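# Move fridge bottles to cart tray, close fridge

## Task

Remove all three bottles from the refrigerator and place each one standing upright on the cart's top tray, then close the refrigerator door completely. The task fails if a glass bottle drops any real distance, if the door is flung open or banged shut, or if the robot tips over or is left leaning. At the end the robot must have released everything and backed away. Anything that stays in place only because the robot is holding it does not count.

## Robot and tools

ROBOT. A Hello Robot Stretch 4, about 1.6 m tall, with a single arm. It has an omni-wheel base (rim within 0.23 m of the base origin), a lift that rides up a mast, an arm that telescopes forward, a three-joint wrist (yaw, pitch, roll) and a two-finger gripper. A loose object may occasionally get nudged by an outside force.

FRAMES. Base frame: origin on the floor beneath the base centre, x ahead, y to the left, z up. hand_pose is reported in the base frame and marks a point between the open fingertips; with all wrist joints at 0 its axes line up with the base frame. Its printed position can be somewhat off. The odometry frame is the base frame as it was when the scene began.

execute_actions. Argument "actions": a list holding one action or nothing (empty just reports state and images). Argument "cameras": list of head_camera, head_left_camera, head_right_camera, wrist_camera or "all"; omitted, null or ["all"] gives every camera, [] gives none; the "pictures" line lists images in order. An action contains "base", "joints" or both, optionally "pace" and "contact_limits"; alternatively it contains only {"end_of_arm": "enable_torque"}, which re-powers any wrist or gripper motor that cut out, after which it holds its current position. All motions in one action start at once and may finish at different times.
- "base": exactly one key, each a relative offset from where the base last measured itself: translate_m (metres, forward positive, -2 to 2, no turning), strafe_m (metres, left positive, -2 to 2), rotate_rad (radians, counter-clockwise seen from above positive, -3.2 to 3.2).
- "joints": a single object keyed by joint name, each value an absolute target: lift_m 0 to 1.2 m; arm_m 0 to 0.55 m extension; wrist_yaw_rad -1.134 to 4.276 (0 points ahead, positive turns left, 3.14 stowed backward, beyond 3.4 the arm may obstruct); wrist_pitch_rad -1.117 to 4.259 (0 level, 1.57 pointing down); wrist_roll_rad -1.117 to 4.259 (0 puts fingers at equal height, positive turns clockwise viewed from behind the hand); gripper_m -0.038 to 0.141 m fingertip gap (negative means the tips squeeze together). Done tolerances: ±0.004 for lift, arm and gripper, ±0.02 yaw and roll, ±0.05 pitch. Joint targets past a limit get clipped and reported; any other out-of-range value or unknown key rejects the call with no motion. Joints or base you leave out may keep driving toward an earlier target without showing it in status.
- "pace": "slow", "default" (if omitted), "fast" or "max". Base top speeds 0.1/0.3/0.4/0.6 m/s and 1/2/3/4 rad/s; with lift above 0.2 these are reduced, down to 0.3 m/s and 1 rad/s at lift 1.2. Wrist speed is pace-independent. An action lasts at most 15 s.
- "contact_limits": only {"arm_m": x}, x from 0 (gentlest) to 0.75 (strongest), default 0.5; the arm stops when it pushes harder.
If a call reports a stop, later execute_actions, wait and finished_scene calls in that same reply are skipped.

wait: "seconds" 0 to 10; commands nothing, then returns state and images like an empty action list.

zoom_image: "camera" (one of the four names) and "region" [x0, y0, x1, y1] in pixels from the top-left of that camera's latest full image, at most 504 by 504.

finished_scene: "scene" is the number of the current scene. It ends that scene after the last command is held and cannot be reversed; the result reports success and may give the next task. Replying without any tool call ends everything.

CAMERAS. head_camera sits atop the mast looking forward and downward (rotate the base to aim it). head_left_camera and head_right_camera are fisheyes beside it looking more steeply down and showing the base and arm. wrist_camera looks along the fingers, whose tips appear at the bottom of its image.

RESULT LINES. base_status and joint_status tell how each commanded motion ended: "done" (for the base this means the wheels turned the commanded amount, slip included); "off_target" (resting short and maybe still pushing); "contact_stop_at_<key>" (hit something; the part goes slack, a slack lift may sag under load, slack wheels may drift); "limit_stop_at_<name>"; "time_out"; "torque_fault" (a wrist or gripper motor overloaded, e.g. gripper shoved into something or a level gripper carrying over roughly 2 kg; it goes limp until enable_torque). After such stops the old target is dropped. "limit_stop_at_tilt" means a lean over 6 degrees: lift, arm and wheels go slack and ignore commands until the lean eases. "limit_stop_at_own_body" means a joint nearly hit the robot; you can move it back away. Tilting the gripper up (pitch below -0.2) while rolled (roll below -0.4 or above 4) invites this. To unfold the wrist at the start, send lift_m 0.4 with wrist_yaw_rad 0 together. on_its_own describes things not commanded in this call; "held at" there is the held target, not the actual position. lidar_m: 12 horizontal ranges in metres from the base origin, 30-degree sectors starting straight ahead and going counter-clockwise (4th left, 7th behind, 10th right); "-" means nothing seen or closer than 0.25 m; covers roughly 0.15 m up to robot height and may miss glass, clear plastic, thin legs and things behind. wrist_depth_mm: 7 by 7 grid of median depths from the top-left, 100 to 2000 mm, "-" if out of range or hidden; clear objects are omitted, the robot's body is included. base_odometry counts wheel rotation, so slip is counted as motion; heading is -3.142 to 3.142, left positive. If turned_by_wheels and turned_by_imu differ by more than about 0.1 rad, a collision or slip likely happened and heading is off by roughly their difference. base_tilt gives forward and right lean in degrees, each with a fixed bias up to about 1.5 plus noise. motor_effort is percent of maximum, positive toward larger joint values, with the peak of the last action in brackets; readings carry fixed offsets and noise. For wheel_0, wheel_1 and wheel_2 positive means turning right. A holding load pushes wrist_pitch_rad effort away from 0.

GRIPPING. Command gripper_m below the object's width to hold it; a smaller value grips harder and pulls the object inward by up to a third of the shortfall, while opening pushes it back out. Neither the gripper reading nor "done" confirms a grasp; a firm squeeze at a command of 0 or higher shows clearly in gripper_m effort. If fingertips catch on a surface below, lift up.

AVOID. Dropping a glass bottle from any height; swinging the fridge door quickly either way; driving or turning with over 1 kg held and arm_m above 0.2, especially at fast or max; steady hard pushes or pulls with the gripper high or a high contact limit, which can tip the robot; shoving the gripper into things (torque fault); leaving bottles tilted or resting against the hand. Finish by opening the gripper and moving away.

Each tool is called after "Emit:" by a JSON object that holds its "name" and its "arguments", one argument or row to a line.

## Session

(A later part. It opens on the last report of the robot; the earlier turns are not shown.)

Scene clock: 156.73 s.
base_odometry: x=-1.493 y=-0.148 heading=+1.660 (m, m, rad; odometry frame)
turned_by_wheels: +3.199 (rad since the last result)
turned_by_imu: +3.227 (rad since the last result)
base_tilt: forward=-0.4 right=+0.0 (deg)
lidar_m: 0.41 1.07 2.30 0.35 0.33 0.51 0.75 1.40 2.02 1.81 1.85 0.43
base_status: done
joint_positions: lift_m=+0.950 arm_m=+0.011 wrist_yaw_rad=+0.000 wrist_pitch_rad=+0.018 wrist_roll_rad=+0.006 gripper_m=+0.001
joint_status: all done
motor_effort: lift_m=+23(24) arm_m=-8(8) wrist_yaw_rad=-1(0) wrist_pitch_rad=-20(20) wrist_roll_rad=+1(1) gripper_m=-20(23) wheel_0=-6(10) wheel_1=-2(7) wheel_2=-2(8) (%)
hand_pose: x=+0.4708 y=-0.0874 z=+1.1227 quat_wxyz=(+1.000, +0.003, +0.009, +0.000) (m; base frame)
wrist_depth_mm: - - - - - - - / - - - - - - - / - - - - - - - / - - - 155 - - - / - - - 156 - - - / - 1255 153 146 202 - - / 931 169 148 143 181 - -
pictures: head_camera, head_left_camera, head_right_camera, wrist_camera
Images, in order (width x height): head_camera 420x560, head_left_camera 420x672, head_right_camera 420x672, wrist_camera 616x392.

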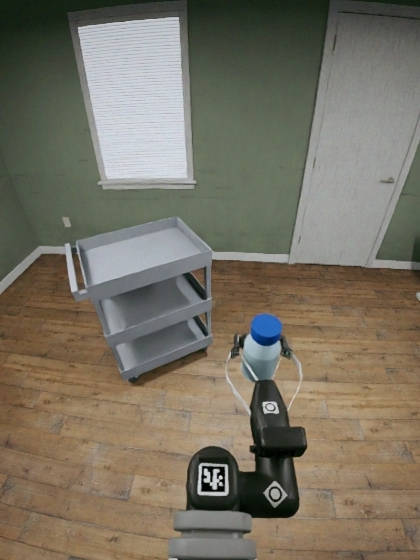

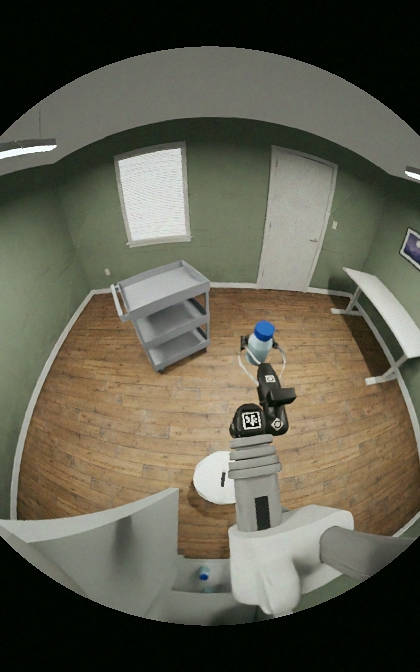

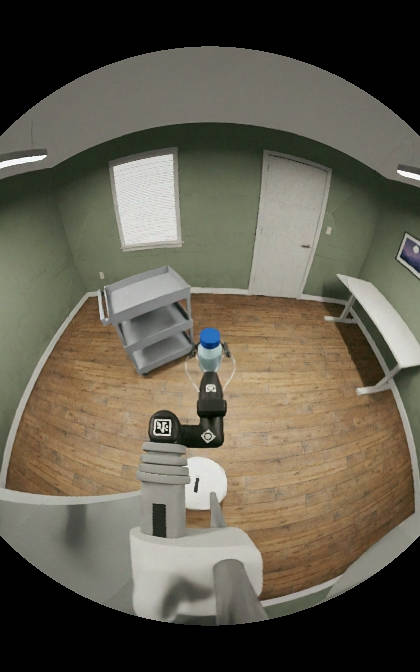

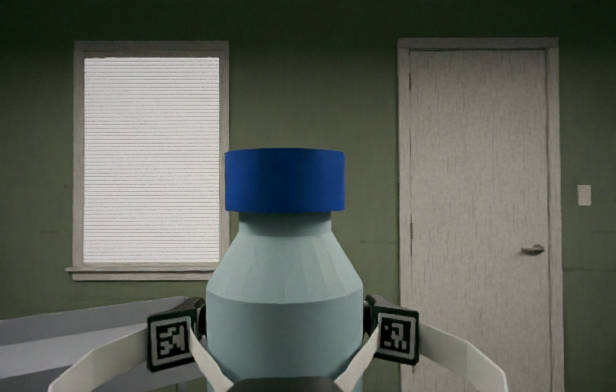

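Emit:
{"name": "execute_actions", "arguments": {
  "actions": [
    {"base":{"translate_m":0.3}}
  ],
  "cameras": []
}}

Emit:
{"name": "execute_actions", "arguments": {
  "actions": [
    {"base":{"rotate_rad":0.35},"pace":"slow"}
  ],
  "cameras": []
}}

Emit:
{"name": "execute_actions", "arguments": {
  "actions": [
    {"joints":{"arm_m":0.5}}
  ]
}}

Scene clock: 159.33 s.
base_odometry: x=-1.520 y=+0.151 heading=+1.660 (m, m, rad; odometry frame)
turned_by_wheels: +0.001 (rad since the last result)
turned_by_imu: +0.000 (rad since the last result)
base_tilt: forward=-0.3 right=-0.1 (deg)
lidar_m: 0.40 0.81 0.85 2.23 0.55 0.50 1.08 1.72 2.50 1.78 1.84 0.45
base_status: done
joint_positions: lift_m=+0.950 arm_m=+0.011 wrist_yaw_rad=+0.000 wrist_pitch_rad=+0.018 wrist_roll_rad=+0.006 gripper_m=+0.001
joint_status: not commanded
motor_effort: lift_m=+23(23) arm_m=-8(8) wrist_yaw_rad=-1(0) wrist_pitch_rad=-19(20) wrist_roll_rad=+1(1) gripper_m=-20(20) wheel_0=+6(11) wheel_1=+1(7) wheel_2=+0(9) (%)
hand_pose: x=+0.4707 y=-0.0874 z=+1.1227 quat_wxyz=(+1.000, +0.003, +0.009, +0.000) (m; base frame)
wrist_depth_mm: 1863 1808 1863 1808 1863 1808 1808 / 1863 1863 1863 1863 1863 1863 1808 / 1863 1863 1863 1863 1863 1863 1863 / 1863 1863 1808 154 1808 1863 1808 / 1863 1808 1863 156 1808 1808 1863 / 1808 1863 153 146 204 1863 1808 / 878 169 148 143 181 1756 1808
pictures: none
No camera images: the call's "cameras" was empty. Leave "cameras" out to get every camera's image.

Scene clock: 160.80 s.
base_odometry: x=-1.520 y=+0.151 heading=+2.009 (m, m, rad; odometry frame)
turned_by_wheels: +0.349 (rad since the last result)
turned_by_imu: +0.352 (rad since the last result)
base_tilt: forward=-0.5 right=+0.0 (deg)
lidar_m: 0.41 0.82 2.23 2.27 0.50 0.84 1.09 2.10 1.87 1.77 2.29 0.45
base_status: done
joint_positions: lift_m=+0.950 arm_m=+0.011 wrist_yaw_rad=+0.000 wrist_pitch_rad=+0.018 wrist_roll_rad=+0.006 gripper_m=+0.001
joint_status: not commanded
motor_effort: lift_m=+23(23) arm_m=-8(8) wrist_yaw_rad=-1(2) wrist_pitch_rad=-20(20) wrist_roll_rad=+1(1) gripper_m=-19(19) wheel_0=-7(10) wheel_1=-3(6) wheel_2=-4(5) (%)
hand_pose: x=+0.4707 y=-0.0873 z=+1.1227 quat_wxyz=(+1.000, +0.003, +0.009, +0.000) (m; base frame)
wrist_depth_mm: - - - - 1863 1708 1618 / - - - - 1808 1661 1537 / - - - 1863 1863 1708 1576 / - - - 154 1863 1661 1576 / - - - 156 1808 1708 1537 / - - 152 146 202 1708 1537 / 842 170 148 143 181 1618 1576
pictures: none
No camera images: the call's "cameras" was empty. Leave "cameras" out to get every camera's image.

Scene clock: 163.30 s.
base_odometry: x=-1.520 y=+0.151 heading=+2.009 (m, m, rad; odometry frame)
turned_by_wheels: +0.000 (rad since the last result)
turned_by_imu: +0.001 (rad since the last result)
base_tilt: forward=-0.2 right=+0.1 (deg)
lidar_m: 0.80 0.82 2.24 2.28 0.50 0.87 1.08 2.11 1.90 1.77 2.30 0.92
base_status: not commanded
joint_positions: lift_m=+0.950 arm_m=+0.499 wrist_yaw_rad=+0.000 wrist_pitch_rad=+0.018 wrist_roll_rad=+0.006 gripper_m=+0.001
joint_status: all done
motor_effort: lift_m=+23(23) arm_m=+8(7) wrist_yaw_rad=-1(0) wrist_pitch_rad=-20(20) wrist_roll_rad=+1(1) gripper_m=-21(20) wheel_0=-7(7) wheel_1=-3(3) wheel_2=-4(4) (%)
hand_pose: x=+0.9580 y=-0.0874 z=+1.1227 quat_wxyz=(+1.000, +0.003, +0.009, +0.000) (m; base frame)
wrist_depth_mm: - 1808 1618 1499 1336 1308 1205 / 1983 1808 1618 1499 1397 1308 1205 / 1921 1808 1661 1464 1397 1308 1205 / 1921 1708 1618 155 1366 1308 1182 / 1983 1756 1661 156 1336 1281 1205 / 1921 1808 153 146 203 1308 1205 / 1863 170 148 143 181 1255 1229
pictures: head_camera, head_left_camera, head_right_camera, wrist_camera
Images, in order (width x height): head_camera 420x560, head_left_camera 420x672, head_right_camera 420x672, wrist_camera 616x392.

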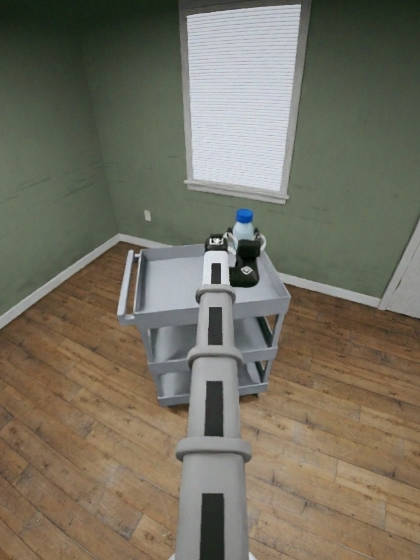

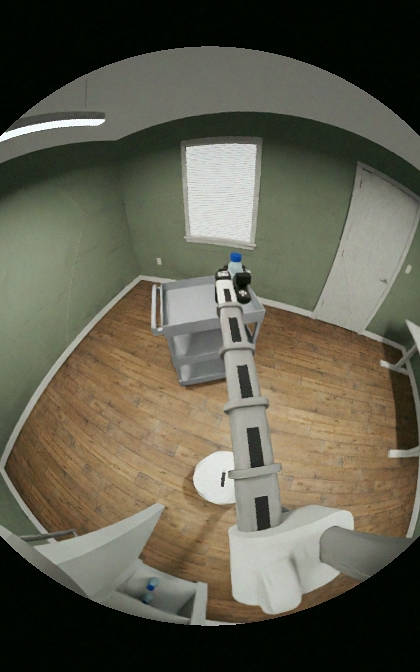

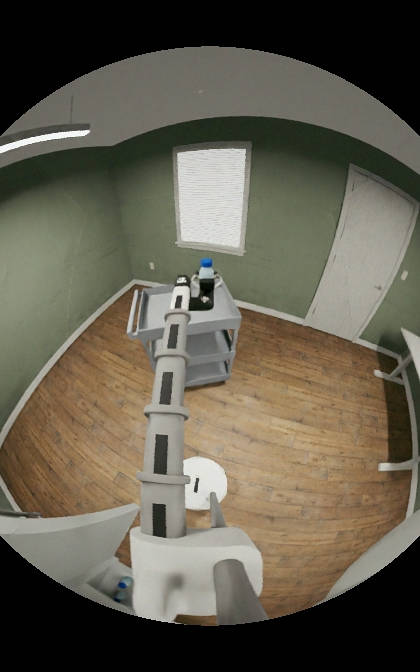

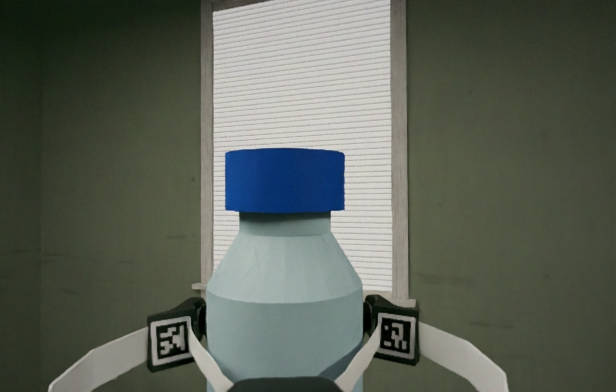

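Emit:
{"name": "execute_actions", "arguments": {
  "actions": [
    {"joints":{"lift_m":0.76,"arm_m":0.53}}
  ],
  "cameras": ["wrist_camera","head_camera"]
}}

Scene clock: 165.93 s.
base_odometry: x=-1.520 y=+0.151 heading=+2.009 (m, m, rad; odometry frame)
turned_by_wheels: +0.000 (rad since the last result)
turned_by_imu: +0.001 (rad since the last result)
base_tilt: forward=-0.3 right=-0.1 (deg)
lidar_m: 0.81 0.82 2.22 2.28 0.51 0.84 1.08 2.10 1.90 1.77 2.28 0.89
base_status: not commanded
joint_positions: lift_m=+0.760 arm_m=+0.529 wrist_yaw_rad=+0.000 wrist_pitch_rad=+0.018 wrist_roll_rad=+0.006 gripper_m=+0.001
joint_status: all done
motor_effort: lift_m=+18(21) arm_m=+8(8) wrist_yaw_rad=-1(1) wrist_pitch_rad=-20(20) wrist_roll_rad=+1(1) gripper_m=-19(21) wheel_0=-7(7) wheel_1=-3(3) wheel_2=-4(4) (%)
hand_pose: x=+0.9879 y=-0.0874 z=+0.9330 quat_wxyz=(+1.000, +0.003, +0.009, +0.000) (m; base frame)
wrist_depth_mm: 1983 1756 1576 1464 1397 1255 1205 / 1921 1756 1576 1430 1366 1281 1182 / 1921 1708 1618 1464 1366 1281 1205 / 1863 1756 1618 155 1397 1255 1182 / 1921 1756 1618 156 1366 1255 1182 / 477 492 153 146 202 1255 1205 / 459 169 148 143 181 293 1182
pictures: head_camera, wrist_camera
Images, in order (width x height): head_camera 420x560, wrist_camera 616x392.

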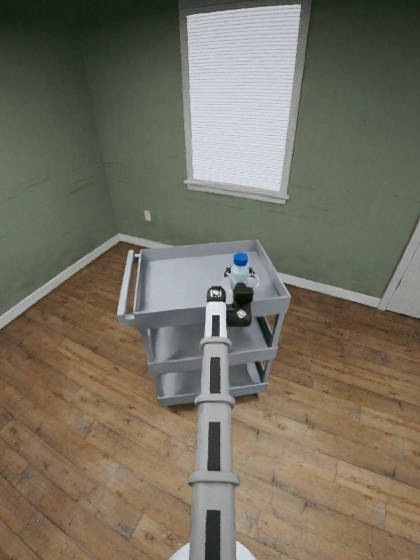

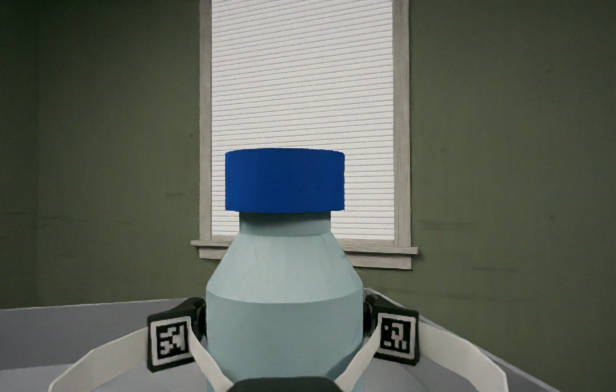

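Emit:
{"name": "execute_actions", "arguments": {
  "actions": [
    {"joints":{"lift_m":0.70},"pace":"slow"}
  ],
  "cameras": ["wrist_camera"]
}}

Emit:
{"name": "execute_actions", "arguments": {
  "actions": [
    {"joints":{"lift_m":0.685},"pace":"slow"}
  ],
  "cameras": ["wrist_camera"]
}}

Scene clock: 167.50 s.
base_odometry: x=-1.520 y=+0.151 heading=+2.009 (m, m, rad; odometry frame)
turned_by_wheels: +0.000 (rad since the last result)
turned_by_imu: +0.001 (rad since the last result)
base_tilt: forward=-0.3 right=-0.1 (deg)
lidar_m: 0.80 0.80 2.23 2.28 0.51 0.85 1.09 2.10 1.86 1.78 2.27 0.89
base_status: not commanded
joint_positions: lift_m=+0.701 arm_m=+0.529 wrist_yaw_rad=-0.001 wrist_pitch_rad=+0.008 wrist_roll_rad=+0.006 gripper_m=+0.001
joint_status: all done
motor_effort: lift_m=+12(18) arm_m=+8(8) wrist_yaw_rad=+2(2) wrist_pitch_rad=+9(21) wrist_roll_rad=+0(1) gripper_m=-19(20) wheel_0=-6(7) wheel_1=-3(3) wheel_2=-4(4) (%)
hand_pose: x=+0.9879 y=-0.0876 z=+0.8766 quat_wxyz=(+1.000, +0.003, +0.004, +0.000) (m; base frame)
wrist_depth_mm: 1921 1808 1618 1499 1366 1308 1229 / 1863 1808 1661 1499 1336 1281 1205 / 1863 1808 1618 1464 1366 1308 1205 / 1921 1808 1618 155 1366 1255 1182 / 1921 1756 512 156 1366 1255 1182 / 462 488 152 146 202 353 1160 / 359 170 148 143 181 281 250
pictures: wrist_camera
Images, in order (width x height): wrist_camera 616x392.

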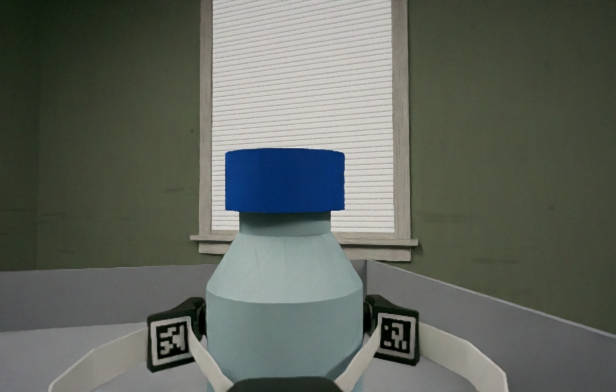

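Scene clock: 168.63 s.
base_odometry: x=-1.520 y=+0.151 heading=+2.009 (m, m, rad; odometry frame)
turned_by_wheels: +0.000 (rad since the last result)
turned_by_imu: +0.000 (rad since the last result)
base_tilt: forward=-0.3 right=-0.1 (deg)
lidar_m: 0.81 0.82 2.23 2.28 0.50 0.86 1.09 2.10 1.88 1.76 2.27 0.90
base_status: not commanded
joint_positions: lift_m=+0.698 arm_m=+0.529 wrist_yaw_rad=-0.001 wrist_pitch_rad=+0.002 wrist_roll_rad=+0.007 gripper_m=+0.001
joint_status: lift_m contact_stop (moved -0.003 of -0.016)
on_its_own: lift_m is slack since a contact_stop (your +0.685 is given up); wrist_pitch_rad is at rest, and its effort (+25) is outside its rest range (-23 to +23)
motor_effort: lift_m=+15(14) arm_m=+8(8) wrist_yaw_rad=+2(3) wrist_pitch_rad=+25(65) wrist_roll_rad=-3(3) gripper_m=-21(20) wheel_0=-6(6) wheel_1=-3(3) wheel_2=-4(4) (%)
hand_pose: x=+0.9880 y=-0.0876 z=+0.8751 quat_wxyz=(+1.000, +0.004, +0.001, +0.000) (m; base frame)
wrist_depth_mm: 1983 1756 1576 1537 1397 1308 1205 / 1921 1756 1618 1499 1366 1281 1205 / 1983 1756 1661 1430 1336 1281 1205 / 1863 1756 1618 154 1366 1255 1182 / 1921 1756 508 156 1336 1281 1182 / 466 488 153 146 203 351 1182 / 370 170 148 143 181 279 250
pictures: wrist_camera
Images, in order (width x height): wrist_camera 616x392.

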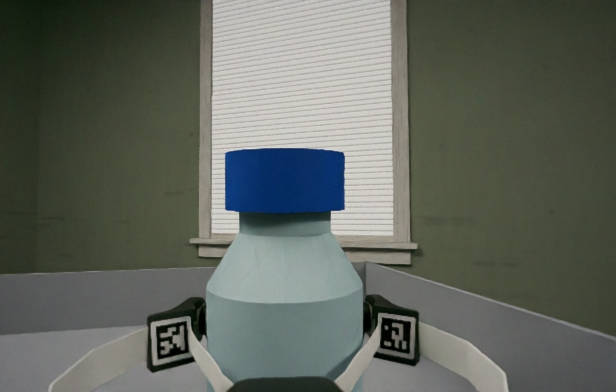

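Emit:
{"name": "execute_actions", "arguments": {
  "actions": [
    {"joints":{"lift_m":0.703,"gripper_m":0.13},"pace":"slow"}
  ],
  "cameras": ["wrist_camera"]
}}

Emit:
{"name": "execute_actions", "arguments": {
  "actions": [
    {"joints":{"lift_m":0.74,"arm_m":0.01}}
  ],
  "cameras": ["head_camera"]
}}

Emit:
{"name": "execute_actions", "arguments": {
  "actions": [
    {"base":{"rotate_rad":-0.35}}
  ],
  "cameras": []
}}

Emit:
{"name": "execute_actions", "arguments": {
  "actions": [
    {"base":{"translate_m":-0.2},"joints":{"lift_m":0.4}}
  ],
  "cameras": []
}}

Emit:
{"name": "execute_actions", "arguments": {
  "actions": [
    {"base":{"rotate_rad":-3.2},"joints":{"lift_m":0.06}}
  ],
  "cameras": ["wrist_camera","head_camera"]
}}

Scene clock: 174.20 s.
base_odometry: x=-1.520 y=+0.151 heading=+2.009 (m, m, rad; odometry frame)
turned_by_wheels: +0.000 (rad since the last result)
turned_by_imu: +0.002 (rad since the last result)
base_tilt: forward=-0.3 right=+0.0 (deg)
lidar_m: 0.80 0.82 2.22 2.28 0.51 0.86 1.10 2.11 1.88 1.76 2.29 0.91
base_status: not commanded
joint_positions: lift_m=+0.703 arm_m=+0.529 wrist_yaw_rad=-0.001 wrist_pitch_rad=+0.010 wrist_roll_rad=+0.007 gripper_m=+0.130
joint_status: all done
motor_effort: lift_m=+19(20) arm_m=+7(8) wrist_yaw_rad=+2(1) wrist_pitch_rad=+3(12) wrist_roll_rad=-1(2) gripper_m=+0(19) wheel_0=-6(7) wheel_1=-2(2) wheel_2=-4(4) (%)
hand_pose: x=+0.9880 y=-0.0876 z=+0.8783 quat_wxyz=(+1.000, +0.003, +0.005, +0.000) (m; base frame)
wrist_depth_mm: 1863 1756 1576 1464 1336 1281 1182 / 1863 1808 1618 1499 1366 1281 1205 / 1921 1808 1576 1499 1366 1281 1205 / 1921 1756 1576 1464 1366 1281 1182 / 1863 1708 512 174 1366 1255 1182 / 462 209 186 171 442 314 1138 / 357 310 167 158 330 293 250
pictures: wrist_camera
Images, in order (width x height): wrist_camera 616x392.

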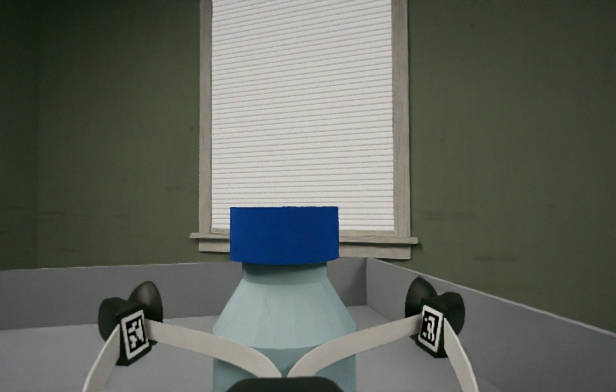

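Scene clock: 176.80 s.
base_odometry: x=-1.520 y=+0.151 heading=+2.009 (m, m, rad; odometry frame)
turned_by_wheels: +0.000 (rad since the last result)
turned_by_imu: +0.001 (rad since the last result)
base_tilt: forward=-0.3 right=+0.0 (deg)
lidar_m: 0.80 0.83 2.23 2.26 0.51 0.86 1.07 2.12 1.86 1.77 2.30 0.90
base_status: not commanded
joint_positions: lift_m=+0.740 arm_m=+0.011 wrist_yaw_rad=+0.000 wrist_pitch_rad=+0.014 wrist_roll_rad=+0.006 gripper_m=+0.130
joint_status: all done
motor_effort: lift_m=+21(22) arm_m=-8(8) wrist_yaw_rad=+0(2) wrist_pitch_rad=-7(7) wrist_roll_rad=+0(1) gripper_m=+0(1) wheel_0=-7(7) wheel_1=-3(2) wheel_2=-4(4) (%)
hand_pose: x=+0.4708 y=-0.0874 z=+0.9141 quat_wxyz=(+1.000, +0.003, +0.007, +0.000) (m; base frame)
wrist_depth_mm: - - - - 1756 1708 1618 / - - - - 1808 1708 1576 / - - - - 1808 1661 1576 / - - - - 1756 1708 1576 / - 991 1008 931 1756 1661 1576 / 521 209 569 609 634 1661 1618 / - 917 976 931 1756 1661 1537
pictures: head_camera
Images, in order (width x height): head_camera 420x560.

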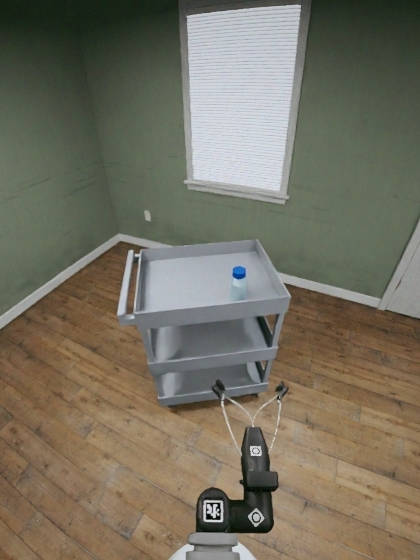

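Scene clock: 177.93 s.
base_odometry: x=-1.520 y=+0.151 heading=+1.660 (m, m, rad; odometry frame)
turned_by_wheels: -0.349 (rad since the last result)
turned_by_imu: -0.352 (rad since the last result)
base_tilt: forward=-0.3 right=-0.1 (deg)
lidar_m: 0.85 0.80 0.85 2.24 0.53 0.50 1.07 1.73 2.49 1.79 1.87 2.19
base_status: done
joint_positions: lift_m=+0.740 arm_m=+0.011 wrist_yaw_rad=+0.000 wrist_pitch_rad=+0.014 wrist_roll_rad=+0.006 gripper_m=+0.130
joint_status: not commanded
motor_effort: lift_m=+21(21) arm_m=-8(8) wrist_yaw_rad=-1(0) wrist_pitch_rad=-6(7) wrist_roll_rad=+0(0) gripper_m=+0(0) wheel_0=+6(10) wheel_1=+0(9) wheel_2=+3(6) (%)
hand_pose: x=+0.4708 y=-0.0874 z=+0.9141 quat_wxyz=(+1.000, +0.003, +0.007, +0.000) (m; base frame)
wrist_depth_mm: 1863 1863 1921 1808 1863 1863 1863 / 1921 1863 1863 1863 1921 1808 1863 / 1863 1863 1921 1863 1808 1808 1756 / 1808 1863 1863 1863 1863 1756 1808 / 917 1008 1863 1863 1756 1808 1863 / 544 208 1808 1863 1863 1863 1756 / 1756 960 661 1808 1863 1808 1808
pictures: none
No camera images: the call's "cameras" was empty. Leave "cameras" out to get every camera's image.

Scene clock: 180.33 s.
base_odometry: x=-1.502 y=-0.048 heading=+1.660 (m, m, rad; odometry frame)
turned_by_wheels: -0.001 (rad since the last result)
turned_by_imu: +0.001 (rad since the last result)
base_tilt: forward=-0.3 right=+0.0 (deg)
lidar_m: 1.04 0.99 2.30 2.26 0.38 0.51 0.87 1.51 2.16 1.79 1.84 2.40
base_status: done
joint_positions: lift_m=+0.400 arm_m=+0.011 wrist_yaw_rad=+0.000 wrist_pitch_rad=+0.013 wrist_roll_rad=+0.006 gripper_m=+0.130
joint_status: all done
motor_effort: lift_m=+17(20) arm_m=-8(8) wrist_yaw_rad=+0(0) wrist_pitch_rad=-8(6) wrist_roll_rad=+0(0) gripper_m=+0(1) wheel_0=-6(10) wheel_1=-2(7) wheel_2=+0(10) (%)
hand_pose: x=+0.4708 y=-0.0874 z=+0.5745 quat_wxyz=(+1.000, +0.003, +0.007, +0.000) (m; base frame)
wrist_depth_mm: - - - - - - - / 699 - - - - - - / 788 809 - - - - - / - - - - - - - / 1042 1118 - - - - - / 691 208 - - - - - / 1060 1042 831 1336 1397 1397 1537
pictures: none
No camera images: the call's "cameras" was empty. Leave "cameras" out to get every camera's image.

Scene clock: 183.23 s.
base_odometry: x=-1.502 y=-0.048 heading=-1.540 (m, m, rad; odometry frame)
turned_by_wheels: -3.199 (rad since the last result)
turned_by_imu: -3.224 (rad since the last result)
base_tilt: forward=-0.3 right=-0.1 (deg)
lidar_m: 0.85 0.89 2.07 1.94 1.81 2.41 1.05 0.98 2.33 2.25 0.38 0.45
base_status: done
joint_positions: lift_m=+0.065 arm_m=+0.011 wrist_yaw_rad=+0.000 wrist_pitch_rad=+0.013 wrist_roll_rad=+0.006 gripper_m=+0.130
joint_status: lift_m limit_stop_at_own_body (moved -0.335 of -0.340)
on_its_own: lift_m is slack since a limit_stop_at_own_body (your +0.060 is given up); arm_m is slack since a limit_stop_at_own_body
motor_effort: lift_m=+19(19) arm_m=+0(8) wrist_yaw_rad=+0(1) wrist_pitch_rad=-7(8) wrist_roll_rad=+0(0) gripper_m=+0(0) wheel_0=+5(11) wheel_1=+0(9) wheel_2=+2(7) (%)
hand_pose: x=+0.4708 y=-0.0874 z=+0.2394 quat_wxyz=(+1.000, +0.003, +0.007, +0.000) (m; base frame)
wrist_depth_mm: 1118 683 1042 1042 654 452 325 / 1118 634 750 750 634 452 325 / 1098 691 1025 1042 647 449 325 / 1118 683 1042 1042 654 452 327 / 1098 691 1025 904 654 455 327 / 946 209 654 634 609 404 327 / 647 585 597 609 609 399 330
pictures: head_camera, wrist_camera
Images, in order (width x height): head_camera 420x560, wrist_camera 616x392.

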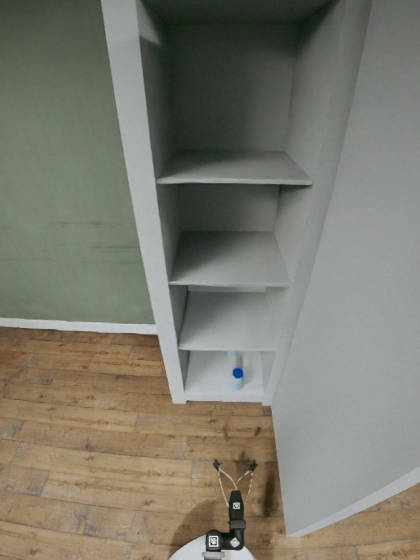

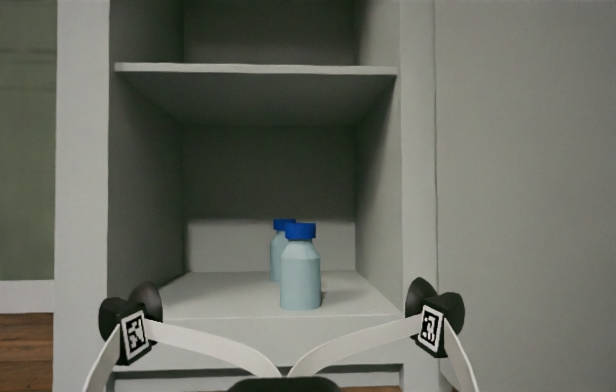

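Emit:
{"name": "execute_actions", "arguments": {
  "actions": [
    {"base":{"strafe_m":-0.03},"joints":{"arm_m":0.3,"lift_m":0.07}}
  ],
  "cameras": []
}}

Emit:
{"name": "execute_actions", "arguments": {
  "actions": [
    {"joints":{"arm_m":0.46,"lift_m":0.02}}
  ],
  "cameras": ["wrist_camera"]
}}

Scene clock: 185.40 s.
base_odometry: x=-1.532 y=-0.049 heading=-1.539 (m, m, rad; odometry frame)
turned_by_wheels: +0.000 (rad since the last result)
turned_by_imu: +0.001 (rad since the last result)
base_tilt: forward=-0.2 right=+0.0 (deg)
lidar_m: 0.85 0.89 2.03 1.95 1.82 2.41 1.03 0.97 2.29 2.22 0.34 0.41
base_status: done
joint_positions: lift_m=+0.070 arm_m=+0.299 wrist_yaw_rad=+0.000 wrist_pitch_rad=+0.013 wrist_roll_rad=+0.006 gripper_m=+0.130
joint_status: all done
motor_effort: lift_m=+21(21) arm_m=+8(8) wrist_yaw_rad=+0(1) wrist_pitch_rad=-7(8) wrist_roll_rad=+0(0) gripper_m=-1(2) wheel_0=+4(11) wheel_1=+0(8) wheel_2=+0(0) (%)
hand_pose: x=+0.7580 y=-0.0874 z=+0.2442 quat_wxyz=(+1.000, +0.003, +0.007, +0.000) (m; base frame)
wrist_depth_mm: 439 469 466 473 455 342 290 / 488 654 683 683 564 340 290 / 480 741 750 759 564 340 290 / 480 732 750 759 569 338 290 / 480 741 750 759 564 336 290 / 480 209 668 366 508 334 291 / 433 375 377 351 402 332 291
pictures: none
No camera images: the call's "cameras" was empty. Leave "cameras" out to get every camera's image.

Scene clock: 186.93 s.
base_odometry: x=-1.532 y=-0.049 heading=-1.539 (m, m, rad; odometry frame)
turned_by_wheels: +0.000 (rad since the last result)
turned_by_imu: +0.001 (rad since the last result)
base_tilt: forward=-0.3 right=-0.1 (deg)
lidar_m: 0.84 0.88 2.05 1.94 1.83 2.41 1.02 0.96 2.31 2.21 0.34 0.41
base_status: not commanded
joint_positions: lift_m=+0.020 arm_m=+0.459 wrist_yaw_rad=+0.000 wrist_pitch_rad=+0.013 wrist_roll_rad=+0.006 gripper_m=+0.130
joint_status: all done
motor_effort: lift_m=+16(18) arm_m=+8(8) wrist_yaw_rad=+0(1) wrist_pitch_rad=-7(6) wrist_roll_rad=+0(1) gripper_m=-3(1) wheel_0=+5(5) wheel_1=-1(1) wheel_2=+0(0) (%)
hand_pose: x=+0.9180 y=-0.0874 z=+0.1946 quat_wxyz=(+1.000, +0.003, +0.007, +0.000) (m; base frame)
wrist_depth_mm: 480 574 569 580 517 317 235 / 480 591 597 603 564 317 234 / 477 591 585 597 564 317 235 / 480 585 591 210 569 317 236 / 477 585 591 211 569 319 236 / 433 208 389 199 427 281 236 / 309 270 201 196 286 267 236
pictures: wrist_camera
Images, in order (width x height): wrist_camera 616x392.

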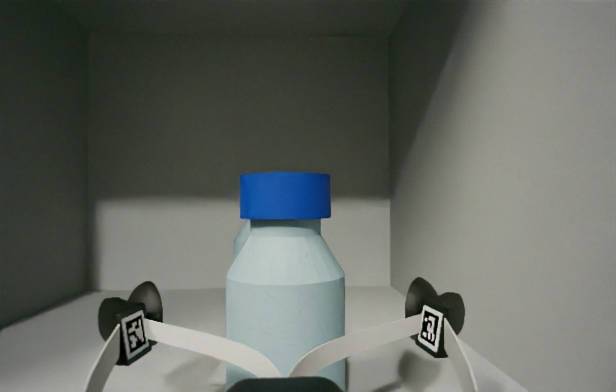

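Emit:
{"name": "execute_actions", "arguments": {
  "actions": [
    {"joints":{"arm_m":0.49,"lift_m":0.015}}
  ],
  "cameras": []
}}

Emit:
{"name": "execute_actions", "arguments": {
  "actions": [
    {"joints":{"gripper_m":0.0}}
  ],
  "cameras": []
}}

Emit:
{"name": "execute_actions", "arguments": {
  "actions": [
    {"joints":{"lift_m":0.09}}
  ],
  "cameras": ["wrist_camera"]
}}

Emit:
{"name": "execute_actions", "arguments": {
  "actions": [
    {"joints":{"arm_m":0.02}}
  ],
  "cameras": ["wrist_camera"]
}}

Scene clock: 187.97 s.
base_odometry: x=-1.532 y=-0.049 heading=-1.539 (m, m, rad; odometry frame)
turned_by_wheels: +0.000 (rad since the last result)
turned_by_imu: +0.000 (rad since the last result)
base_tilt: forward=-0.2 right=+0.1 (deg)
lidar_m: 0.86 0.89 2.03 1.94 1.82 2.42 1.02 0.97 2.30 2.22 0.35 0.40
base_status: not commanded
joint_positions: lift_m=+0.015 arm_m=+0.489 wrist_yaw_rad=+0.000 wrist_pitch_rad=+0.013 wrist_roll_rad=+0.006 gripper_m=+0.130
joint_status: all done
motor_effort: lift_m=+16(17) arm_m=+8(8) wrist_yaw_rad=+0(1) wrist_pitch_rad=-7(8) wrist_roll_rad=+0(0) gripper_m=+0(1) wheel_0=+5(4) wheel_1=-1(1) wheel_2=-1(0) (%)
hand_pose: x=+0.9479 y=-0.0874 z=+0.1895 quat_wxyz=(+1.000, +0.003, +0.007, +0.000) (m; base frame)
wrist_depth_mm: 480 559 564 574 525 315 235 / 480 559 564 574 569 317 236 / 477 559 564 569 569 317 236 / 480 554 559 182 569 319 236 / 477 559 554 180 574 317 236 / 433 208 185 169 410 283 235 / 297 258 172 166 274 268 236
pictures: none
No camera images: the call's "cameras" was empty. Leave "cameras" out to get every camera's image.

Scene clock: 190.17 s.
base_odometry: x=-1.532 y=-0.049 heading=-1.539 (m, m, rad; odometry frame)
turned_by_wheels: +0.000 (rad since the last result)
turned_by_imu: +0.001 (rad since the last result)
base_tilt: forward=-0.3 right=+0.0 (deg)
lidar_m: 0.86 0.89 2.03 1.94 1.85 2.42 1.03 0.96 2.30 2.21 0.35 0.42
base_status: not commanded
joint_positions: lift_m=+0.015 arm_m=+0.489 wrist_yaw_rad=+0.000 wrist_pitch_rad=+0.013 wrist_roll_rad=+0.006 gripper_m=+0.001
joint_status: all done
motor_effort: lift_m=+17(16) arm_m=+8(8) wrist_yaw_rad=-1(0) wrist_pitch_rad=-7(6) wrist_roll_rad=+0(1) gripper_m=-21(22) wheel_0=+4(5) wheel_1=+0(1) wheel_2=+0(0) (%)
hand_pose: x=+0.9480 y=-0.0874 z=+0.1895 quat_wxyz=(+1.000, +0.003, +0.007, +0.000) (m; base frame)
wrist_depth_mm: 480 559 569 574 525 317 235 / 480 559 564 569 569 315 236 / 477 559 564 569 569 317 236 / 477 559 559 158 569 317 236 / 473 559 559 158 574 319 236 / 433 459 154 147 204 319 236 / 298 170 149 144 181 256 236
pictures: none
No camera images: the call's "cameras" was empty. Leave "cameras" out to get every camera's image.

Scene clock: 191.47 s.
base_odometry: x=-1.532 y=-0.049 heading=-1.539 (m, m, rad; odometry frame)
turned_by_wheels: +0.000 (rad since the last result)
turned_by_imu: +0.000 (rad since the last result)
base_tilt: forward=-0.3 right=-0.1 (deg)
lidar_m: 0.87 0.88 2.05 1.94 1.84 2.42 1.02 0.97 2.31 2.22 0.34 0.41
base_status: not commanded
joint_positions: lift_m=+0.090 arm_m=+0.489 wrist_yaw_rad=+0.000 wrist_pitch_rad=+0.017 wrist_roll_rad=+0.006 gripper_m=+0.001
joint_status: all done
motor_effort: lift_m=+22(23) arm_m=+7(8) wrist_yaw_rad=-1(1) wrist_pitch_rad=-17(19) wrist_roll_rad=+0(0) gripper_m=-21(23) wheel_0=+5(5) wheel_1=-1(1) wheel_2=+0(0) (%)
hand_pose: x=+0.9480 y=-0.0874 z=+0.2629 quat_wxyz=(+1.000, +0.003, +0.009, +0.000) (m; base frame)
wrist_depth_mm: 433 436 433 439 436 319 234 / 480 559 564 569 539 317 236 / 477 559 564 569 569 317 236 / 480 559 559 156 569 317 235 / 477 554 559 157 569 317 236 / 477 554 153 147 204 319 236 / 430 170 149 144 182 268 236
pictures: wrist_camera
Images, in order (width x height): wrist_camera 616x392.

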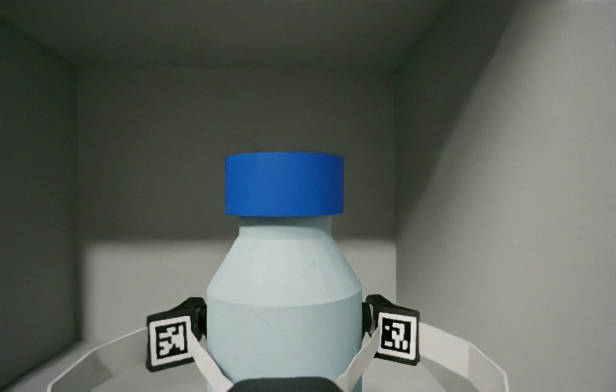

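Scene clock: 193.93 s.
base_odometry: x=-1.532 y=-0.049 heading=-1.539 (m, m, rad; odometry frame)
turned_by_wheels: +0.000 (rad since the last result)
turned_by_imu: +0.001 (rad since the last result)
base_tilt: forward=-0.3 right=-0.2 (deg)
lidar_m: 0.46 0.90 2.03 1.95 1.85 2.42 1.03 0.96 2.30 2.22 0.35 0.41
base_status: not commanded
joint_positions: lift_m=+0.090 arm_m=+0.021 wrist_yaw_rad=+0.000 wrist_pitch_rad=+0.018 wrist_roll_rad=+0.006 gripper_m=+0.001
joint_status: all done
motor_effort: lift_m=+22(23) arm_m=-8(8) wrist_yaw_rad=+1(0) wrist_pitch_rad=-20(19) wrist_roll_rad=+0(0) gripper_m=-21(22) wheel_0=+5(4) wheel_1=-1(1) wheel_2=+0(0) (%)
hand_pose: x=+0.4808 y=-0.0875 z=+0.2628 quat_wxyz=(+1.000, +0.003, +0.009, +0.000) (m; base frame)
wrist_depth_mm: 591 768 1025 1025 621 394 286 / 585 647 699 768 609 392 285 / 580 750 1025 991 609 394 285 / 580 759 1025 156 609 392 283 / 574 768 1008 158 621 394 285 / 580 661 154 147 204 394 285 / 574 170 149 144 181 330 286
pictures: wrist_camera
Images, in order (width x height): wrist_camera 616x392.

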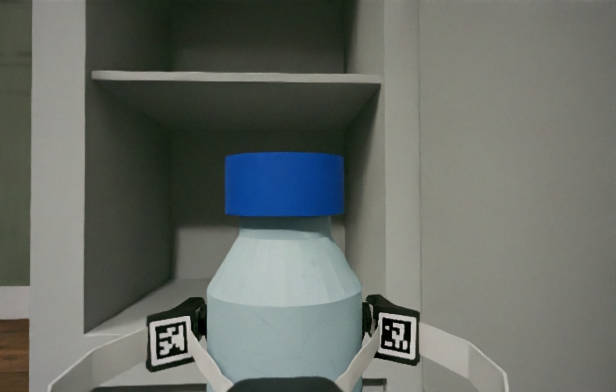

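Emit:
{"name": "execute_actions", "arguments": {
  "actions": [
    {"base":{"rotate_rad":3.2},"joints":{"lift_m":0.82},"pace":"slow"}
  ],
  "cameras": []
}}

Emit:
{"name": "execute_actions", "arguments": {
  "actions": [
    {"base":{"translate_m":0.2}}
  ],
  "cameras": []
}}

Emit:
{"name": "execute_actions", "arguments": {
  "actions": [
    {"base":{"rotate_rad":0.47},"pace":"slow"}
  ],
  "cameras": []
}}

Emit:
{"name": "execute_actions", "arguments": {
  "actions": [
    {"joints":{"arm_m":0.53}}
  ],
  "cameras": ["head_camera"]
}}

Emit:
{"name": "execute_actions", "arguments": {
  "actions": [
    {"joints":{"lift_m":0.705},"pace":"slow"}
  ],
  "cameras": ["head_camera","wrist_camera"]
}}

Scene clock: 200.13 s.
base_odometry: x=-1.532 y=-0.049 heading=+1.660 (m, m, rad; odometry frame)
turned_by_wheels: +3.199 (rad since the last result)
turned_by_imu: +3.227 (rad since the last result)
base_tilt: forward=-0.3 right=-0.1 (deg)
lidar_m: 0.43 0.97 2.27 2.20 0.35 0.44 0.87 0.91 2.18 1.84 1.86 2.41
base_status: done
joint_positions: lift_m=+0.820 arm_m=+0.021 wrist_yaw_rad=+0.000 wrist_pitch_rad=+0.018 wrist_roll_rad=+0.006 gripper_m=+0.001
joint_status: all done
motor_effort: lift_m=+23(23) arm_m=-8(8) wrist_yaw_rad=+0(2) wrist_pitch_rad=-20(20) wrist_roll_rad=+0(0) gripper_m=-21(20) wheel_0=-7(9) wheel_1=-2(6) wheel_2=-4(8) (%)
hand_pose: x=+0.4808 y=-0.0874 z=+0.9928 quat_wxyz=(+1.000, +0.003, +0.009, +0.000) (m; base frame)
wrist_depth_mm: - - - - - - - / - - - - - - - / - - - - - - - / - - - 156 - - - / - - - 158 - - - / 960 732 154 147 204 - - / 654 170 149 144 181 - -
pictures: none
No camera images: the call's "cameras" was empty. Leave "cameras" out to get every camera's image.

Scene clock: 202.20 s.
base_odometry: x=-1.550 y=+0.150 heading=+1.660 (m, m, rad; odometry frame)
turned_by_wheels: +0.001 (rad since the last result)
turned_by_imu: +0.001 (rad since the last result)
base_tilt: forward=-0.3 right=+0.0 (deg)
lidar_m: 0.44 0.80 2.26 2.20 0.61 0.49 1.05 1.72 2.47 1.81 1.90 2.18
base_status: done
joint_positions: lift_m=+0.820 arm_m=+0.021 wrist_yaw_rad=+0.000 wrist_pitch_rad=+0.018 wrist_roll_rad=+0.006 gripper_m=+0.001
joint_status: not commanded
motor_effort: lift_m=+23(23) arm_m=-8(8) wrist_yaw_rad=+0(0) wrist_pitch_rad=-19(20) wrist_roll_rad=+0(0) gripper_m=-21(21) wheel_0=+6(9) wheel_1=+1(6) wheel_2=+0(11) (%)
hand_pose: x=+0.4807 y=-0.0874 z=+0.9928 quat_wxyz=(+1.000, +0.003, +0.009, +0.000) (m; base frame)
wrist_depth_mm: 1808 1808 1863 1808 1863 1808 1863 / 1863 1863 1863 1863 1863 1808 1808 / 1863 1808 1808 1808 1808 1756 1808 / 1863 1921 1808 156 1863 1808 1808 / 1863 1808 1808 158 1863 1756 1808 / 878 634 154 147 204 1808 1808 / 508 170 149 144 182 1756 1808
pictures: none
No camera images: the call's "cameras" was empty. Leave "cameras" out to get every camera's image.

Scene clock: 203.87 s.
base_odometry: x=-1.550 y=+0.150 heading=+2.129 (m, m, rad; odometry frame)
turned_by_wheels: +0.469 (rad since the last result)
turned_by_imu: +0.473 (rad since the last result)
base_tilt: forward=-0.4 right=-0.1 (deg)
lidar_m: 0.44 0.81 2.21 2.28 0.51 1.05 1.10 2.33 1.80 1.86 2.21 0.85
base_status: done
joint_positions: lift_m=+0.820 arm_m=+0.021 wrist_yaw_rad=+0.000 wrist_pitch_rad=+0.018 wrist_roll_rad=+0.006 gripper_m=+0.001
joint_status: not commanded
motor_effort: lift_m=+23(22) arm_m=-8(8) wrist_yaw_rad=-1(1) wrist_pitch_rad=-19(19) wrist_roll_rad=+0(0) gripper_m=-20(21) wheel_0=-5(8) wheel_1=-4(8) wheel_2=-3(6) (%)
hand_pose: x=+0.4808 y=-0.0874 z=+0.9928 quat_wxyz=(+1.000, +0.003, +0.009, +0.000) (m; base frame)
wrist_depth_mm: - - - - 1863 1661 1537 / - - - - 1863 1661 1499 / - - - - 1808 1708 1537 / - - - 156 1863 1661 1537 / - - - 158 1808 1661 1537 / 1983 788 153 147 204 1618 1576 / 521 169 149 144 181 574 1537
pictures: none
No camera images: the call's "cameras" was empty. Leave "cameras" out to get every camera's image.

Scene clock: 206.43 s.
base_odometry: x=-1.550 y=+0.150 heading=+2.129 (m, m, rad; odometry frame)
turned_by_wheels: +0.000 (rad since the last result)
turned_by_imu: +0.001 (rad since the last result)
base_tilt: forward=-0.3 right=+0.0 (deg)
lidar_m: 0.80 0.82 2.21 2.28 0.50 1.07 1.10 2.34 1.81 1.86 2.20 0.85
base_status: not commanded
joint_positions: lift_m=+0.820 arm_m=+0.529 wrist_yaw_rad=+0.000 wrist_pitch_rad=+0.018 wrist_roll_rad=+0.006 gripper_m=+0.001
joint_status: all done
motor_effort: lift_m=+22(23) arm_m=+8(8) wrist_yaw_rad=+0(0) wrist_pitch_rad=-18(20) wrist_roll_rad=-1(1) gripper_m=-22(21) wheel_0=-5(5) wheel_1=-4(4) wheel_2=-3(3) (%)
hand_pose: x=+0.9879 y=-0.0874 z=+0.9929 quat_wxyz=(+1.000, +0.003, +0.009, +0.000) (m; base frame)
wrist_depth_mm: 1756 - 1756 1576 1464 1308 1205 / 1756 - 1808 1576 1430 1281 1182 / 1708 - 1808 1576 1430 1281 1205 / 1708 - 1863 156 1430 1281 1205 / 1756 - 1808 158 1397 1281 1182 / 1708 - 154 147 203 1281 1182 / 462 170 149 144 182 500 1118
pictures: head_camera
Images, in order (width x height): head_camera 420x560.

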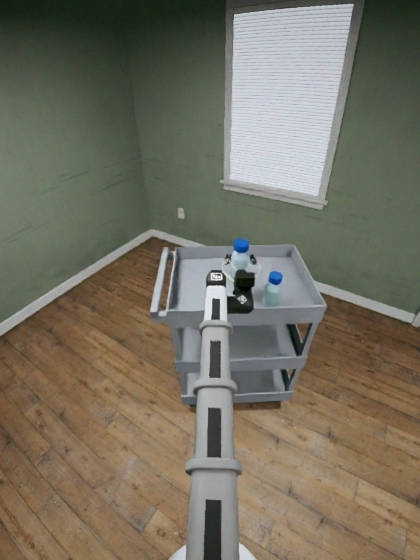

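Scene clock: 208.30 s.
base_odometry: x=-1.550 y=+0.150 heading=+2.129 (m, m, rad; odometry frame)
turned_by_wheels: +0.000 (rad since the last result)
turned_by_imu: +0.000 (rad since the last result)
base_tilt: forward=-0.3 right=-0.1 (deg)
lidar_m: 0.80 0.84 2.20 2.30 0.49 1.06 1.10 2.34 1.82 1.85 2.22 0.84
base_status: not commanded
joint_positions: lift_m=+0.732 arm_m=+0.529 wrist_yaw_rad=+0.000 wrist_pitch_rad=+0.005 wrist_roll_rad=+0.007 gripper_m=+0.001
joint_status: lift_m contact_stop (moved -0.088 of -0.115)
on_its_own: lift_m is slack since a contact_stop (your +0.705 is given up)
motor_effort: lift_m=+14(22) arm_m=+7(8) wrist_yaw_rad=+0(4) wrist_pitch_rad=+16(64) wrist_roll_rad=-2(7) gripper_m=-21(20) wheel_0=-5(5) wheel_1=-3(4) wheel_2=-3(3) (%)
hand_pose: x=+0.9881 y=-0.0874 z=+0.9084 quat_wxyz=(+1.000, +0.004, +0.003, +0.000) (m; base frame)
wrist_depth_mm: 1756 - 1808 1618 1464 1281 1205 / 1756 - 1808 1618 1430 1308 1182 / 1756 - 1808 1576 1430 1281 1205 / 1708 - 1756 156 1397 1281 1205 / 1756 - 1808 158 1430 1255 1160 / 462 469 154 147 204 521 168 / 421 169 149 144 181 389 173
pictures: head_camera, wrist_camera
Images, in order (width x height): head_camera 420x560, wrist_camera 616x392.

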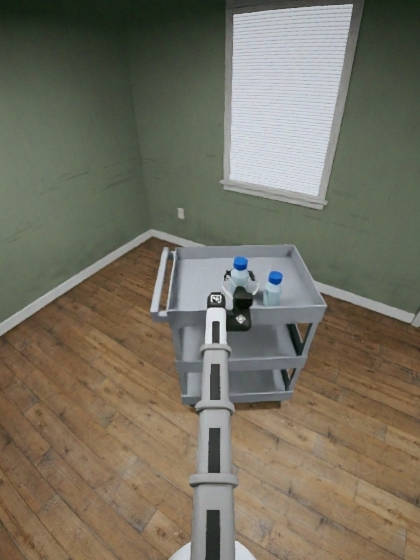

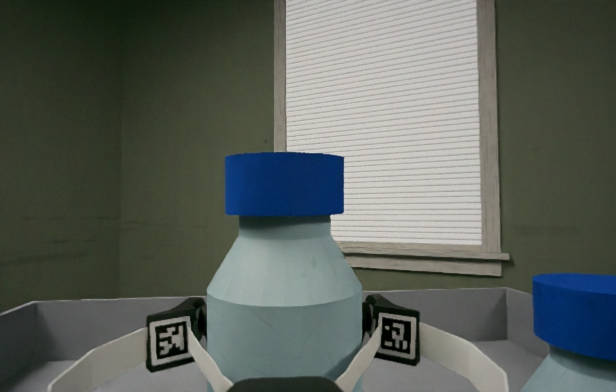

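Emit:
{"name": "execute_actions", "arguments": {
  "actions": [
    {"joints":{"lift_m":0.77}}
  ],
  "cameras": []
}}

Emit:
{"name": "execute_actions", "arguments": {
  "actions": [
    {"base":{"strafe_m":0.04},"pace":"slow"}
  ],
  "cameras": []
}}

Emit:
{"name": "execute_actions", "arguments": {
  "actions": [
    {"base":{"translate_m":0.12},"pace":"slow"}
  ],
  "cameras": []
}}

Emit:
{"name": "execute_actions", "arguments": {
  "actions": [
    {"joints":{"lift_m":0.71},"pace":"slow"}
  ],
  "cameras": ["head_camera","wrist_camera"]
}}

Scene clock: 209.60 s.
base_odometry: x=-1.550 y=+0.150 heading=+2.129 (m, m, rad; odometry frame)
turned_by_wheels: +0.000 (rad since the last result)
turned_by_imu: +0.000 (rad since the last result)
base_tilt: forward=-0.3 right=+0.0 (deg)
lidar_m: 0.80 0.81 2.20 2.29 0.49 1.06 1.09 2.34 1.81 1.87 2.22 0.85
base_status: not commanded
joint_positions: lift_m=+0.770 arm_m=+0.529 wrist_yaw_rad=+0.000 wrist_pitch_rad=+0.017 wrist_roll_rad=+0.006 gripper_m=+0.001
joint_status: all done
motor_effort: lift_m=+22(23) arm_m=+7(7) wrist_yaw_rad=+0(1) wrist_pitch_rad=-17(21) wrist_roll_rad=+0(1) gripper_m=-20(22) wheel_0=-4(4) wheel_1=-3(3) wheel_2=-3(3) (%)
hand_pose: x=+0.9881 y=-0.0874 z=+0.9429 quat_wxyz=(+1.000, +0.003, +0.009, +0.000) (m; base frame)
wrist_depth_mm: 1756 - 1708 1576 1430 1255 1205 / 1756 - 1756 1661 1430 1281 1182 / 1756 - 1808 1576 1430 1281 1205 / 1708 - 1808 156 1430 1255 1205 / 1756 - 1756 157 1397 1281 1182 / 1661 - 154 147 204 521 1160 / 442 169 149 144 181 433 172
pictures: none
No camera images: the call's "cameras" was empty. Leave "cameras" out to get every camera's image.

Scene clock: 211.07 s.
base_odometry: x=-1.583 y=+0.129 heading=+2.129 (m, m, rad; odometry frame)
turned_by_wheels: +0.000 (rad since the last result)
turned_by_imu: +0.000 (rad since the last result)
base_tilt: forward=-0.2 right=-0.1 (deg)
lidar_m: 0.79 2.24 2.18 2.26 0.45 0.97 1.08 2.33 1.83 1.89 2.25 0.84
base_status: done
joint_positions: lift_m=+0.770 arm_m=+0.529 wrist_yaw_rad=+0.000 wrist_pitch_rad=+0.017 wrist_roll_rad=+0.006 gripper_m=+0.001
joint_status: not commanded
motor_effort: lift_m=+22(22) arm_m=+7(7) wrist_yaw_rad=-1(0) wrist_pitch_rad=-19(19) wrist_roll_rad=+1(0) gripper_m=-20(21) wheel_0=-5(10) wheel_1=+4(6) wheel_2=+0(3) (%)
hand_pose: x=+0.9881 y=-0.0874 z=+0.9429 quat_wxyz=(+1.000, +0.003, +0.009, +0.000) (m; base frame)
wrist_depth_mm: 1708 - 1808 1618 1430 1336 1182 / 1756 - 1808 1618 1464 1308 1229 / 1708 - 1808 1576 1464 1336 1205 / 1708 - 1808 156 1430 1308 1205 / 1708 - 1808 158 1430 1281 1229 / 1661 - 154 147 204 521 1160 / 384 170 149 144 180 430 459
pictures: none
No camera images: the call's "cameras" was empty. Leave "cameras" out to get every camera's image.

Scene clock: 213.57 s.
base_odometry: x=-1.647 y=+0.231 heading=+2.130 (m, m, rad; odometry frame)
turned_by_wheels: +0.000 (rad since the last result)
turned_by_imu: +0.001 (rad since the last result)
base_tilt: forward=-0.3 right=-0.1 (deg)
lidar_m: 0.68 0.71 2.11 2.21 0.52 0.72 1.20 2.49 1.90 1.96 2.13 0.72
base_status: done
joint_positions: lift_m=+0.770 arm_m=+0.529 wrist_yaw_rad=+0.000 wrist_pitch_rad=+0.017 wrist_roll_rad=+0.006 gripper_m=+0.001
joint_status: not commanded
motor_effort: lift_m=+22(22) arm_m=+7(7) wrist_yaw_rad=+0(0) wrist_pitch_rad=-19(18) wrist_roll_rad=+1(0) gripper_m=-20(19) wheel_0=+6(10) wheel_1=+3(7) wheel_2=-4(8) (%)
hand_pose: x=+0.9881 y=-0.0874 z=+0.9429 quat_wxyz=(+1.000, +0.003, +0.009, +0.000) (m; base frame)
wrist_depth_mm: 1661 1921 1708 1464 1366 1255 1138 / 1661 1863 1661 1499 1336 1255 1138 / 1661 1863 1661 1464 1336 1229 1118 / 1661 1863 1661 156 1366 1229 1118 / 1661 1863 1756 158 1336 1229 1098 / 1661 1863 154 147 204 1229 1118 / 347 170 149 144 181 394 407
pictures: none
No camera images: the call's "cameras" was empty. Leave "cameras" out to get every camera's image.

Scene clock: 214.93 s.
base_odometry: x=-1.647 y=+0.231 heading=+2.130 (m, m, rad; odometry frame)
turned_by_wheels: +0.000 (rad since the last result)
turned_by_imu: +0.001 (rad since the last result)
base_tilt: forward=-0.4 right=-0.2 (deg)
lidar_m: 0.68 0.69 2.11 2.20 0.51 0.74 1.19 2.48 1.88 1.94 2.14 0.72
base_status: not commanded
joint_positions: lift_m=+0.711 arm_m=+0.529 wrist_yaw_rad=-0.001 wrist_pitch_rad=+0.019 wrist_roll_rad=+0.006 gripper_m=+0.001
joint_status: all done
motor_effort: lift_m=+4(21) arm_m=+7(7) wrist_yaw_rad=+3(2) wrist_pitch_rad=-20(25) wrist_roll_rad=+0(1) gripper_m=-20(21) wheel_0=+6(6) wheel_1=+2(3) wheel_2=-4(4) (%)
hand_pose: x=+0.9880 y=-0.0877 z=+0.8841 quat_wxyz=(+1.000, +0.003, +0.009, -0.001) (m; base frame)
wrist_depth_mm: 1708 1863 1708 1499 1336 1229 1118 / 1661 1921 1756 1537 1336 1229 1118 / 1618 1921 1708 1499 1366 1229 1118 / 1661 1921 1708 156 1336 1205 1118 / 1618 1863 1661 158 1336 1255 1118 / 351 359 153 147 204 399 410 / 345 170 149 144 181 338 387
pictures: head_camera, wrist_camera
Images, in order (width x height): head_camera 420x560, wrist_camera 616x392.

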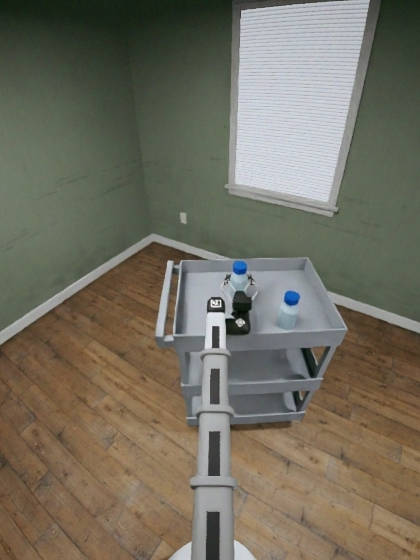

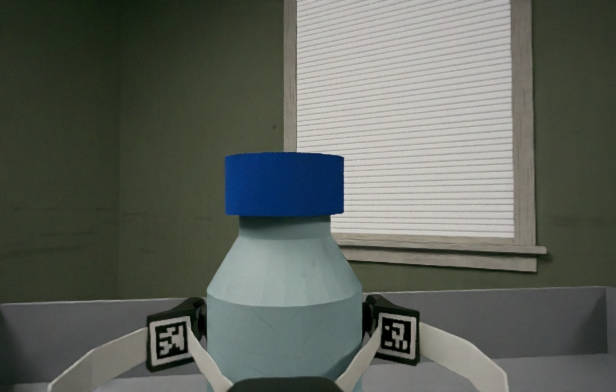

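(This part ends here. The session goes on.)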